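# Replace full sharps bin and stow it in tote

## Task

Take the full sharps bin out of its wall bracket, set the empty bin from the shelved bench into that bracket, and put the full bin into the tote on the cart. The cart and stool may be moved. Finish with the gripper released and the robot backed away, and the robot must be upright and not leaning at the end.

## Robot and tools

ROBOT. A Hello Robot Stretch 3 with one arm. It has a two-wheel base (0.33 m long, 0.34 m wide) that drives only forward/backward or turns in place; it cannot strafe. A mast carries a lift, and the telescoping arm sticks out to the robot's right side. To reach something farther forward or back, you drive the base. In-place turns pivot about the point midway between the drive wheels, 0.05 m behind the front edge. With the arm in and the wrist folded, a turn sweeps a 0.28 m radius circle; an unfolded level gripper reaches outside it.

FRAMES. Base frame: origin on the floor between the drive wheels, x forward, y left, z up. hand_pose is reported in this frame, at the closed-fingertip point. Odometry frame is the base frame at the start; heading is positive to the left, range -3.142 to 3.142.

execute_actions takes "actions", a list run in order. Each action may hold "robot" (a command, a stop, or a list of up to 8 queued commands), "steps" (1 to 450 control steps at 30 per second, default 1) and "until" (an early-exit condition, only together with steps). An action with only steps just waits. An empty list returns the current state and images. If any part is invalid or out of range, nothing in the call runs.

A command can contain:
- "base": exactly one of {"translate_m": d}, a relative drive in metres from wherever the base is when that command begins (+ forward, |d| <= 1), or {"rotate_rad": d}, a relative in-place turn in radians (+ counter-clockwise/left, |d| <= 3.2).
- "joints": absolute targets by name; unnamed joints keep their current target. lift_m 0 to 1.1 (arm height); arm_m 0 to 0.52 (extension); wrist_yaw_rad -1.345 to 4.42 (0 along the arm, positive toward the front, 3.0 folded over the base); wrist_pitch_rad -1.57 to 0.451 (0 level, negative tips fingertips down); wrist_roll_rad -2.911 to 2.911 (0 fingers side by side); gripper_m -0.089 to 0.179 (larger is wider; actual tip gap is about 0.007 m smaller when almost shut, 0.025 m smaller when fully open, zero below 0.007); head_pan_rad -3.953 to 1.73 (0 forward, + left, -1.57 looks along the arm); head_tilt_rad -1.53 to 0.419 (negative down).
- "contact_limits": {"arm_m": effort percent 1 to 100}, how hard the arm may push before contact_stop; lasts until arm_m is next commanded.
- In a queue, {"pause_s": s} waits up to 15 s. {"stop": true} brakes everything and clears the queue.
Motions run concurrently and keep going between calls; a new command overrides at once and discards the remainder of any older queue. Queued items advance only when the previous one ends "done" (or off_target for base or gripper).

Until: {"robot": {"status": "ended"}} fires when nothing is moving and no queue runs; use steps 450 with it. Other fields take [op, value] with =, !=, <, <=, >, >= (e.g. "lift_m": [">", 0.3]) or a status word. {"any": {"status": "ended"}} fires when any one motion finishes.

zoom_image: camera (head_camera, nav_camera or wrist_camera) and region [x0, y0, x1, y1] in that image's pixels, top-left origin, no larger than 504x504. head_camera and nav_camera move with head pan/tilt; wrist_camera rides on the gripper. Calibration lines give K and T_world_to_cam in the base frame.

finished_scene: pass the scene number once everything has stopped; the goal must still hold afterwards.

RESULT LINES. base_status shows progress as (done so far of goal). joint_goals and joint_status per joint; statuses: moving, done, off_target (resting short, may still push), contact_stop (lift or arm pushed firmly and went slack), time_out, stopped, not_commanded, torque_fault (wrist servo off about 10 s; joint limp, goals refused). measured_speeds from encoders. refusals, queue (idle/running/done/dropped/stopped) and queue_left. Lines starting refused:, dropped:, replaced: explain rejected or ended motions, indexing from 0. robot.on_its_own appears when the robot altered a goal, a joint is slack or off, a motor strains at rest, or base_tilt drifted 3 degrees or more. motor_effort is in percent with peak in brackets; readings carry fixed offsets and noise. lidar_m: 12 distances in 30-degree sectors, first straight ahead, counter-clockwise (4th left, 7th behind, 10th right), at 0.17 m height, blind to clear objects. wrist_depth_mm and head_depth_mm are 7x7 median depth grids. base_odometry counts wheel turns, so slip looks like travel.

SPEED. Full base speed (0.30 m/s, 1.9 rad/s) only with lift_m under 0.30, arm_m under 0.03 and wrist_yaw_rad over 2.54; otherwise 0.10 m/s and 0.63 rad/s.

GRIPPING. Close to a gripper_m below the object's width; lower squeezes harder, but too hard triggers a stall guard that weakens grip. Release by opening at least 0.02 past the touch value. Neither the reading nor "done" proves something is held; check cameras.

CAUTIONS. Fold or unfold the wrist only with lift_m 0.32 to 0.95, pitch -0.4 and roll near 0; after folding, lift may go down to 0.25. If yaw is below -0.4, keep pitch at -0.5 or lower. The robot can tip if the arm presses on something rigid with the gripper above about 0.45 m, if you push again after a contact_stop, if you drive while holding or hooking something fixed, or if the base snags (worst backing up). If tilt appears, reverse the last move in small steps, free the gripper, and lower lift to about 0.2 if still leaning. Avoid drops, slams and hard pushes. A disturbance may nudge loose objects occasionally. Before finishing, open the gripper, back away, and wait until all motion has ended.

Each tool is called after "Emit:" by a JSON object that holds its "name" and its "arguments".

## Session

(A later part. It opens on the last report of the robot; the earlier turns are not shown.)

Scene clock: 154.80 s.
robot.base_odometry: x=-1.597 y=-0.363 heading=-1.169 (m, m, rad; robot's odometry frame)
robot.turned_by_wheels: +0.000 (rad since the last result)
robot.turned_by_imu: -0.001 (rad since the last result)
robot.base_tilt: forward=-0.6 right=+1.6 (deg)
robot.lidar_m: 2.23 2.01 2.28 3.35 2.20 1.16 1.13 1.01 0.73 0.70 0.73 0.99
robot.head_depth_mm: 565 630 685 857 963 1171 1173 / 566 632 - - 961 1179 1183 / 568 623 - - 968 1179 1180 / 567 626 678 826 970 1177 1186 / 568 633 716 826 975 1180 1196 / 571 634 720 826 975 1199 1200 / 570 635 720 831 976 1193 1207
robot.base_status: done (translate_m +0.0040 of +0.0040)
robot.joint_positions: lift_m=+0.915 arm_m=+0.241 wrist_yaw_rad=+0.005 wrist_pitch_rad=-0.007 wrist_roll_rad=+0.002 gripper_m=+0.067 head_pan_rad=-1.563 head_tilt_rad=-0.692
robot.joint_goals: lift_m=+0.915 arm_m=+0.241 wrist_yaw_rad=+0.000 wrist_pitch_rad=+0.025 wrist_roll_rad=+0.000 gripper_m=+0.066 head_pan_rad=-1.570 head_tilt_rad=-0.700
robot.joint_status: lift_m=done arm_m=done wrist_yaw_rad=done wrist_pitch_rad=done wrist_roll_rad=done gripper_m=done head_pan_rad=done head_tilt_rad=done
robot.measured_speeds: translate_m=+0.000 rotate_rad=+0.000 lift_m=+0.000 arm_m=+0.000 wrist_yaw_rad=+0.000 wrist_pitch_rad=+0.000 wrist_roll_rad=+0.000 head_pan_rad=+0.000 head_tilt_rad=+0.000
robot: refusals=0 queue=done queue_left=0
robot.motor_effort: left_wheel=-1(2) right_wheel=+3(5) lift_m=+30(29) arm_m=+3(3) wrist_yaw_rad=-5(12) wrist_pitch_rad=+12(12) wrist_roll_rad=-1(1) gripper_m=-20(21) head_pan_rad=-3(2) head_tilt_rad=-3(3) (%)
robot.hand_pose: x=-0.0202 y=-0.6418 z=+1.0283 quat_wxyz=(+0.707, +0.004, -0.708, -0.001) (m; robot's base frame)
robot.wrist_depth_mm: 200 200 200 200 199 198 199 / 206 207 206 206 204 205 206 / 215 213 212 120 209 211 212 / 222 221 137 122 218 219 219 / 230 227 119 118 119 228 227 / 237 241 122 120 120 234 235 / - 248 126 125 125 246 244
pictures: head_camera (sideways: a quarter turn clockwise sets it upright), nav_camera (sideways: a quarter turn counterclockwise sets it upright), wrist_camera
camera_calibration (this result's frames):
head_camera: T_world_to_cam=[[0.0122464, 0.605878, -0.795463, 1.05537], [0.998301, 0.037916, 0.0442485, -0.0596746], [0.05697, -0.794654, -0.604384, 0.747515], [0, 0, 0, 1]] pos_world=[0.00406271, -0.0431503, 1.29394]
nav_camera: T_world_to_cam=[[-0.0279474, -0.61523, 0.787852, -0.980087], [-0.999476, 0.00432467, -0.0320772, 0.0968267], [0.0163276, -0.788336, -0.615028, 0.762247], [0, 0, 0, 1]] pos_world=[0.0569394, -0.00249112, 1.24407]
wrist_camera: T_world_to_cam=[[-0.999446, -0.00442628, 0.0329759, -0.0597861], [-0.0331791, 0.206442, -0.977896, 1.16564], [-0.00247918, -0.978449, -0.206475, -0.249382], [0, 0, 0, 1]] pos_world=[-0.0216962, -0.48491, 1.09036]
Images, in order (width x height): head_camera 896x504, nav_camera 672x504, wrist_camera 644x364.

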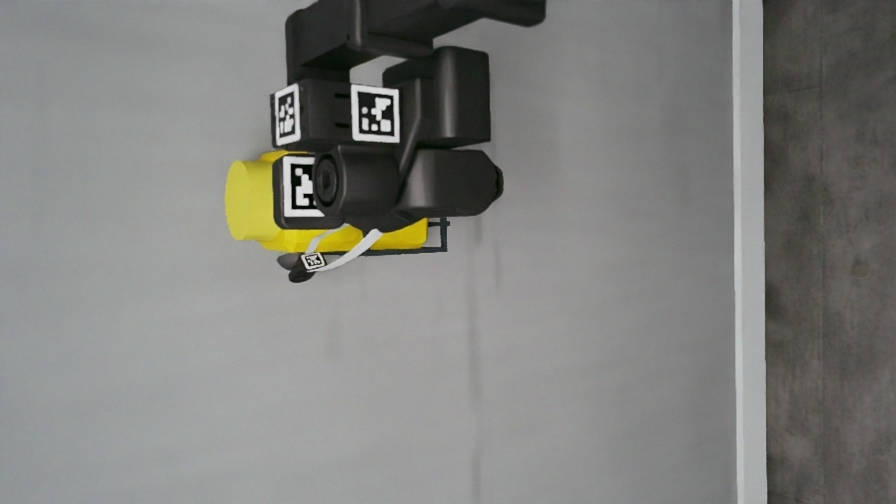

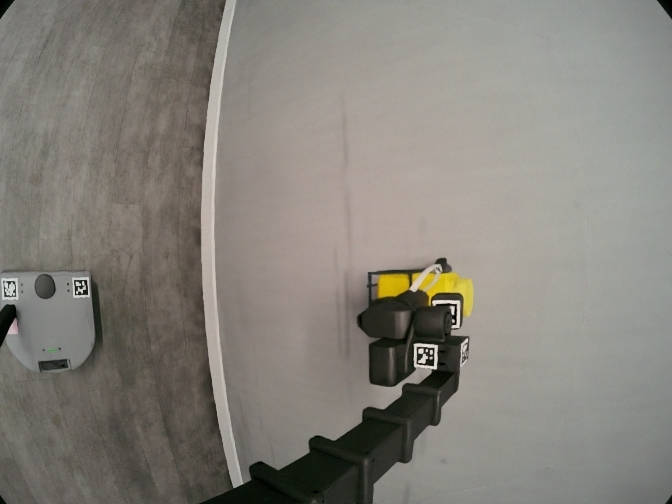

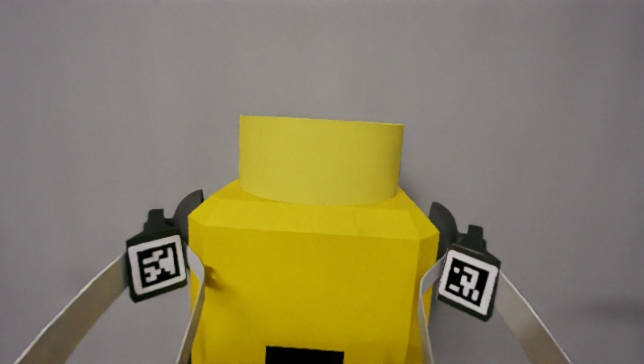

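Emit:
{"name": "execute_actions", "arguments": {"actions": [{"robot":{"joints":{"lift_m":0.898}},"steps":200,"until":{"robot":{"status":"ended"}}}]}}

Scene clock: 155.93 s.
robot.base_odometry: x=-1.597 y=-0.363 heading=-1.169 (m, m, rad; robot's odometry frame)
robot.turned_by_wheels: +0.000 (rad since the last result)
robot.turned_by_imu: +0.000 (rad since the last result)
robot.base_tilt: forward=-0.6 right=+1.6 (deg)
robot.lidar_m: 2.24 2.01 2.27 3.36 2.20 1.16 1.13 1.00 0.73 0.70 0.73 0.99
robot.head_depth_mm: 565 630 687 - 982 1169 1171 / 567 632 688 - 966 1172 1177 / 567 623 593 - 971 1174 1189 / 567 633 678 827 972 1183 1191 / 568 634 719 828 969 1189 1200 / 569 636 718 828 973 1179 1202 / 570 637 720 831 977 1193 1212
robot.base_status: done (translate_m +0.0040 of +0.0040)
robot.joint_positions: lift_m=+0.898 arm_m=+0.241 wrist_yaw_rad=+0.005 wrist_pitch_rad=+0.003 wrist_roll_rad=+0.002 gripper_m=+0.067 head_pan_rad=-1.563 head_tilt_rad=-0.692
robot.joint_goals: lift_m=+0.898 arm_m=+0.241 wrist_yaw_rad=+0.000 wrist_pitch_rad=+0.025 wrist_roll_rad=+0.000 gripper_m=+0.066 head_pan_rad=-1.570 head_tilt_rad=-0.700
robot.joint_status: lift_m=done arm_m=done wrist_yaw_rad=done wrist_pitch_rad=done wrist_roll_rad=done gripper_m=done head_pan_rad=done head_tilt_rad=done
robot.measured_speeds: translate_m=+0.000 rotate_rad=+0.000 lift_m=+0.000 arm_m=+0.000 wrist_yaw_rad=+0.000 wrist_pitch_rad=+0.000 wrist_roll_rad=+0.000 head_pan_rad=+0.000 head_tilt_rad=+0.000
robot: refusals=0 queue=done queue_left=0
robot.motor_effort: left_wheel=+0(0) right_wheel=+1(3) lift_m=+27(30) arm_m=+4(3) wrist_yaw_rad=-6(6) wrist_pitch_rad=+8(12) wrist_roll_rad=-1(1) gripper_m=-19(20) head_pan_rad=-2(2) head_tilt_rad=-2(3) (%)
robot.hand_pose: x=-0.0202 y=-0.6420 z=+1.0139 quat_wxyz=(+0.707, +0.001, -0.708, +0.003) (m; robot's base frame)
robot.wrist_depth_mm: 202 201 201 201 199 200 198 / 208 207 206 206 206 205 206 / 213 213 212 120 212 213 212 / 220 219 136 122 217 219 218 / 230 227 119 118 118 226 226 / 237 239 122 120 120 232 233 / - 245 126 124 125 243 242
pictures: head_camera (sideways: a quarter turn clockwise sets it upright), nav_camera (sideways: a quarter turn counterclockwise sets it upright), wrist_camera
camera_calibration (this result's frames):
head_camera: T_world_to_cam=[[0.0122465, 0.605878, -0.795463, 1.05537], [0.998301, 0.0379159, 0.0442485, -0.0596746], [0.0569699, -0.794653, -0.604384, 0.747515], [0, 0, 0, 1]] pos_world=[0.0040627, -0.0431503, 1.29394]
nav_camera: T_world_to_cam=[[-0.0279475, -0.61523, 0.787852, -0.980087], [-0.999476, 0.00432479, -0.0320772, 0.0968267], [0.0163276, -0.788336, -0.615029, 0.762247], [0, 0, 0, 1]] pos_world=[0.0569394, -0.00249112, 1.24407]
wrist_camera: T_world_to_cam=[[-0.999446, -0.0044027, 0.0329787, -0.0592217], [-0.0332003, 0.196648, -0.979912, 1.14741], [-0.00217095, -0.980464, -0.196686, -0.263799], [0, 0, 0, 1]] pos_world=[-0.0216673, -0.484542, 1.07443]
Images, in order (width x height): head_camera 896x504, nav_camera 672x504, wrist_camera 644x364.

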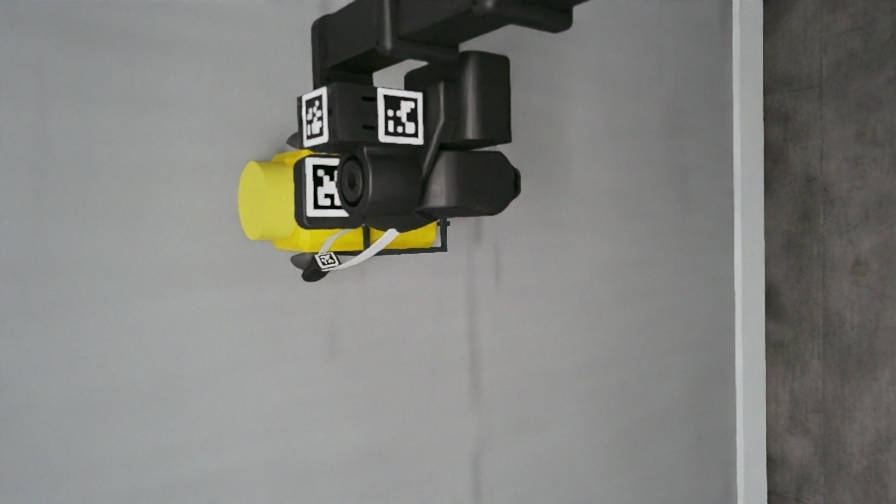

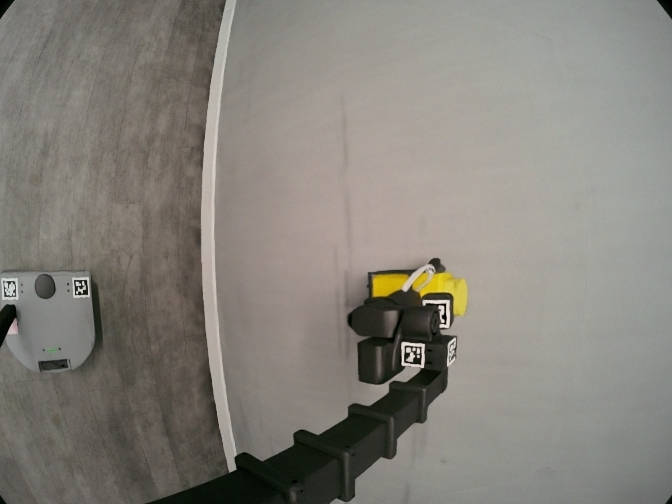

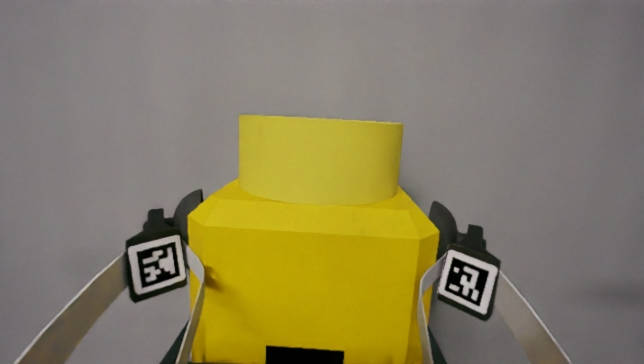

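Seated. Release and retract.

Emit:
{"name": "execute_actions", "arguments": {"actions": [{"robot":{"joints":{"gripper_m":0.15}},"steps":90,"until":{"robot":{"status":"ended"}}},{"robot":{"joints":{"arm_m":0.0,"lift_m":0.905}},"steps":200,"until":{"robot":{"arm_m":["<",0.09]}}},{"robot":{"base":{"translate_m":0.2},"joints":{"wrist_yaw_rad":1.5,"head_pan_rad":-1.9}},"steps":200,"until":{"robot":{"status":"ended"}}}]}}

Scene clock: 163.10 s.
robot.base_odometry: x=-1.519 y=-0.547 heading=-1.169 (m, m, rad; robot's odometry frame)
robot.turned_by_wheels: +0.000 (rad since the last result)
robot.turned_by_imu: -0.002 (rad since the last result)
robot.base_tilt: forward=-0.6 right=+1.5 (deg)
robot.lidar_m: 2.03 1.86 1.99 3.36 2.49 1.37 1.32 1.00 0.73 0.70 0.73 0.99
robot.head_depth_mm: 657 742 849 992 1130 - - / 639 714 808 943 1076 - 1153 / 615 682 682 899 1011 - 1143 / 597 658 657 857 982 - - / 579 639 720 822 953 - - / 563 622 694 785 910 1074 1193 / 545 602 670 756 866 1016 -
robot.base_status: done (translate_m +0.2000 of +0.2000)
robot.joint_positions: lift_m=+0.905 arm_m=+0.000 wrist_yaw_rad=+1.497 wrist_pitch_rad=+0.003 wrist_roll_rad=+0.002 gripper_m=+0.150 head_pan_rad=-1.893 head_tilt_rad=-0.692
robot.joint_goals: lift_m=+0.905 arm_m=+0.000 wrist_yaw_rad=+1.500 wrist_pitch_rad=+0.025 wrist_roll_rad=+0.000 gripper_m=+0.150 head_pan_rad=-1.900 head_tilt_rad=-0.700
robot.joint_status: lift_m=done arm_m=done wrist_yaw_rad=done wrist_pitch_rad=done wrist_roll_rad=done gripper_m=done head_pan_rad=done head_tilt_rad=done
robot.measured_speeds: translate_m=+0.000 rotate_rad=+0.000 lift_m=+0.000 arm_m=+0.000 wrist_yaw_rad=+0.000 wrist_pitch_rad=+0.000 wrist_roll_rad=+0.000 head_pan_rad=+0.000 head_tilt_rad=+0.000
robot: refusals=0 queue=done queue_left=0
robot.motor_effort: left_wheel=+0(1) right_wheel=+4(11) lift_m=+52(56) arm_m=-4(5) wrist_yaw_rad=+4(10) wrist_pitch_rad=+8(8) wrist_roll_rad=-1(1) gripper_m=+0(83) head_pan_rad=-3(22) head_tilt_rad=-3(3) (%)
robot.hand_pose: x=+0.2343 y=-0.1641 z=+1.0201 quat_wxyz=(+0.517, +0.481, -0.519, +0.482) (m; robot's base frame)
robot.wrist_depth_mm: - - - - - 903 621 / - - - - - 888 613 / - - - - - 866 606 / - - - - - 857 603 / - - - - - 816 609 / - - - - - - 603 / - - - - - 864 549
pictures: head_camera (sideways: a quarter turn clockwise sets it upright), nav_camera (sideways: a quarter turn counterclockwise sets it upright), wrist_camera
camera_calibration (this result's frames):
head_camera: T_world_to_cam=[[0.207751, 0.569278, -0.795463, 1.05418], [0.956805, -0.287345, 0.0442485, -0.0594214], [-0.203382, -0.770296, -0.604384, 0.749103], [0, 0, 0, 1]] pos_world=[-0.00979826, -0.0401664, 1.29394]
nav_camera: T_world_to_cam=[[-0.225634, -0.573043, 0.787852, -0.978881], [-0.94424, 0.327691, -0.0320772, 0.0964898], [-0.23979, -0.751159, -0.615029, 0.763809], [0, 0, 0, 1]] pos_world=[0.0533945, -0.0188171, 1.24407]
wrist_camera: T_world_to_cam=[[-0.0741105, -0.996705, 0.032979, -0.182663], [-0.198648, -0.0176527, -0.979912, 1.07155], [0.977265, -0.079173, -0.196686, 0.125045], [0, 0, 0, 1]] pos_world=[0.077122, -0.153246, 1.08064]
Images, in order (width x height): head_camera 896x504, nav_camera 672x504, wrist_camera 644x364.

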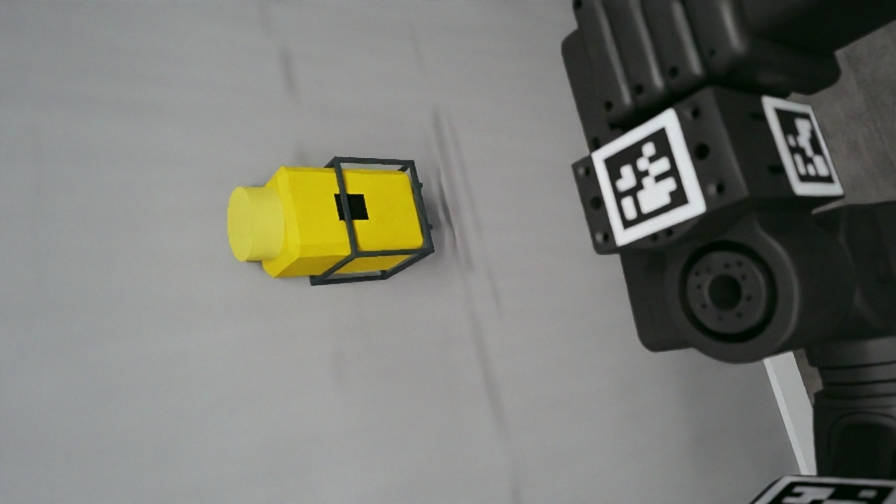

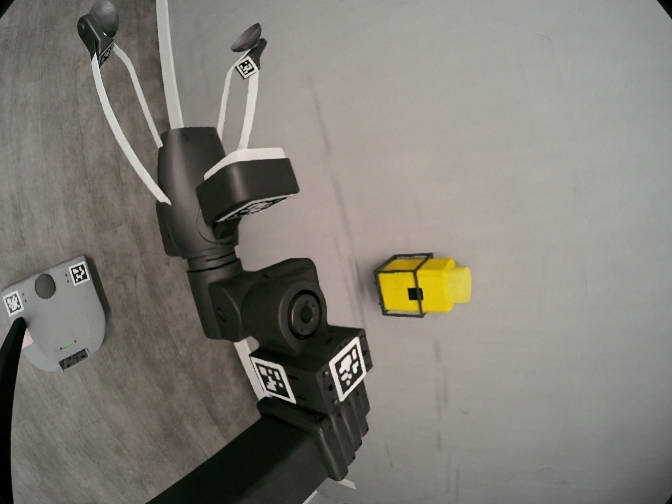

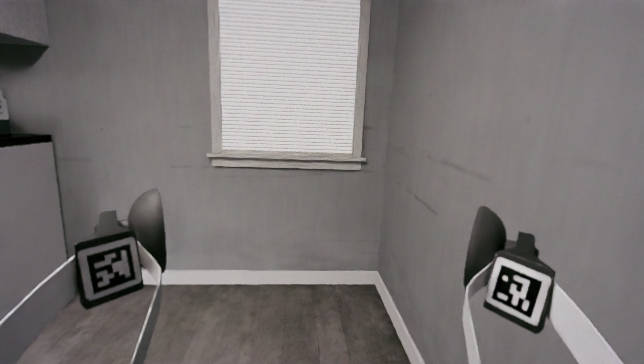

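Emit:
{"name": "execute_actions", "arguments": {"actions": [{"robot":{"joints":{"head_pan_rad":-2.9,"head_tilt_rad":-0.45}},"steps":100,"until":{"robot":{"status":"ended"}}}]}}

Scene clock: 164.57 s.
robot.base_odometry: x=-1.519 y=-0.547 heading=-1.169 (m, m, rad; robot's odometry frame)
robot.turned_by_wheels: +0.000 (rad since the last result)
robot.turned_by_imu: +0.000 (rad since the last result)
robot.base_tilt: forward=-0.6 right=+1.6 (deg)
robot.lidar_m: 2.03 1.86 1.99 3.35 2.49 1.37 1.33 1.00 0.73 0.70 0.72 0.98
robot.head_depth_mm: 1409 1497 1615 1746 1881 1767 - / 1434 1538 1660 1795 1945 1657 1351 / 1469 1578 1701 1838 2001 1666 1359 / 1521 1624 1764 1922 2038 1676 1370 / 1543 1647 1756 1875 1945 1699 1369 / 1343 1371 1421 1457 1496 1533 1380 / 1105 1128 1160 1180 1209 1234 1275
robot.base_status: done (translate_m +0.2000 of +0.2000)
robot.joint_positions: lift_m=+0.905 arm_m=+0.000 wrist_yaw_rad=+1.497 wrist_pitch_rad=+0.003 wrist_roll_rad=+0.002 gripper_m=+0.150 head_pan_rad=-2.893 head_tilt_rad=-0.458
robot.joint_goals: lift_m=+0.905 arm_m=+0.000 wrist_yaw_rad=+1.500 wrist_pitch_rad=+0.025 wrist_roll_rad=+0.000 gripper_m=+0.150 head_pan_rad=-2.900 head_tilt_rad=-0.450
robot.joint_status: lift_m=done arm_m=done wrist_yaw_rad=done wrist_pitch_rad=done wrist_roll_rad=done gripper_m=done head_pan_rad=done head_tilt_rad=done
robot.measured_speeds: translate_m=+0.000 rotate_rad=+0.000 lift_m=+0.000 arm_m=+0.000 wrist_yaw_rad=+0.000 wrist_pitch_rad=+0.000 wrist_roll_rad=+0.000 head_pan_rad=+0.000 head_tilt_rad=+0.000
robot: refusals=0 queue=done queue_left=0
robot.motor_effort: left_wheel=-1(1) right_wheel=+3(4) lift_m=+52(51) arm_m=-3(3) wrist_yaw_rad=+4(4) wrist_pitch_rad=+8(8) wrist_roll_rad=-1(1) gripper_m=+0(0) head_pan_rad=-3(35) head_tilt_rad=+4(16) (%)
robot.hand_pose: x=+0.2343 y=-0.1641 z=+1.0201 quat_wxyz=(+0.517, +0.481, -0.519, +0.482) (m; robot's base frame)
robot.wrist_depth_mm: - - - - - 863 611 / - - - - - 863 610 / - - - - - 873 614 / - - - - - 852 613 / - - - - - 824 600 / - - - - - - 598 / - - - - - 857 557
pictures: head_camera (sideways: a quarter turn clockwise sets it upright), nav_camera (sideways: a quarter turn counterclockwise sets it upright), wrist_camera
camera_calibration (this result's frames):
head_camera: T_world_to_cam=[[0.396804, 0.0833962, -0.914107, 1.20775], [0.284373, -0.958036, 0.0360393, -0.0446443], [-0.872742, -0.274248, -0.403868, 0.49229], [0, 0, 0, 1]] pos_world=[-0.0369022, -0.00848312, 1.30444]
nav_camera: T_world_to_cam=[[-0.4111, -0.0707552, 0.90884, -1.13552], [-0.242017, 0.969677, -0.0339811, 0.0946949], [-0.878877, -0.233924, -0.415758, 0.508436], [0, 0, 0, 1]] pos_world=[0.00295824, -0.0532319, 1.24661]
wrist_camera: T_world_to_cam=[[-0.0741103, -0.996705, 0.032979, -0.182663], [-0.198648, -0.0176528, -0.979912, 1.07155], [0.977265, -0.0791728, -0.196685, 0.125045], [0, 0, 0, 1]] pos_world=[0.077122, -0.153245, 1.08064]
Images, in order (width x height): head_camera 896x504, nav_camera 672x504, wrist_camera 644x364.

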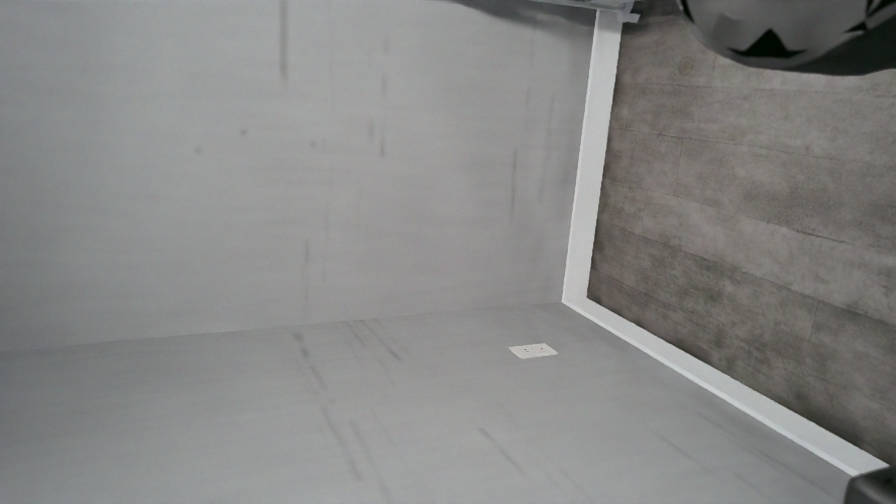

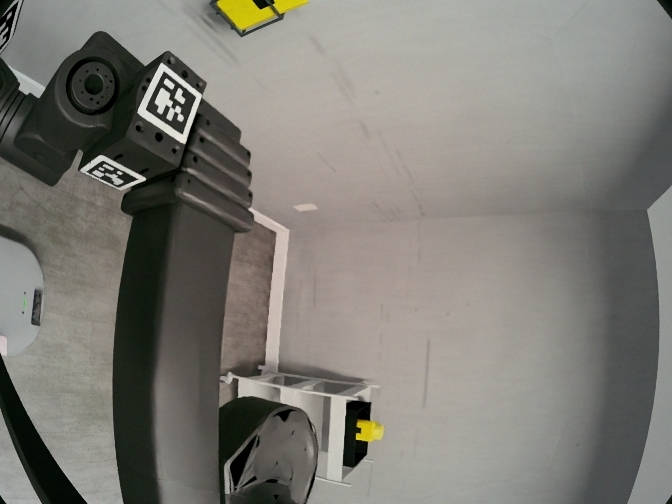

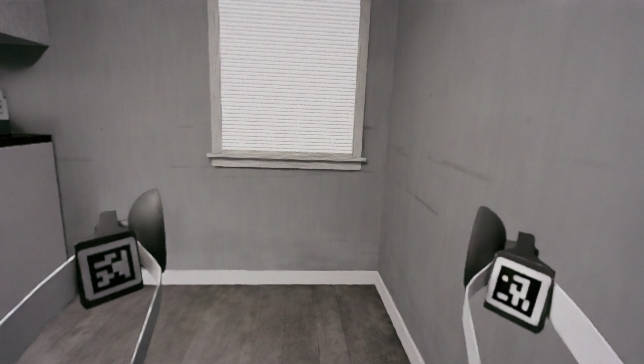

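Emit:
{"name": "finished_scene", "arguments": {"scene": 2}}

The scene is finished: the task was done.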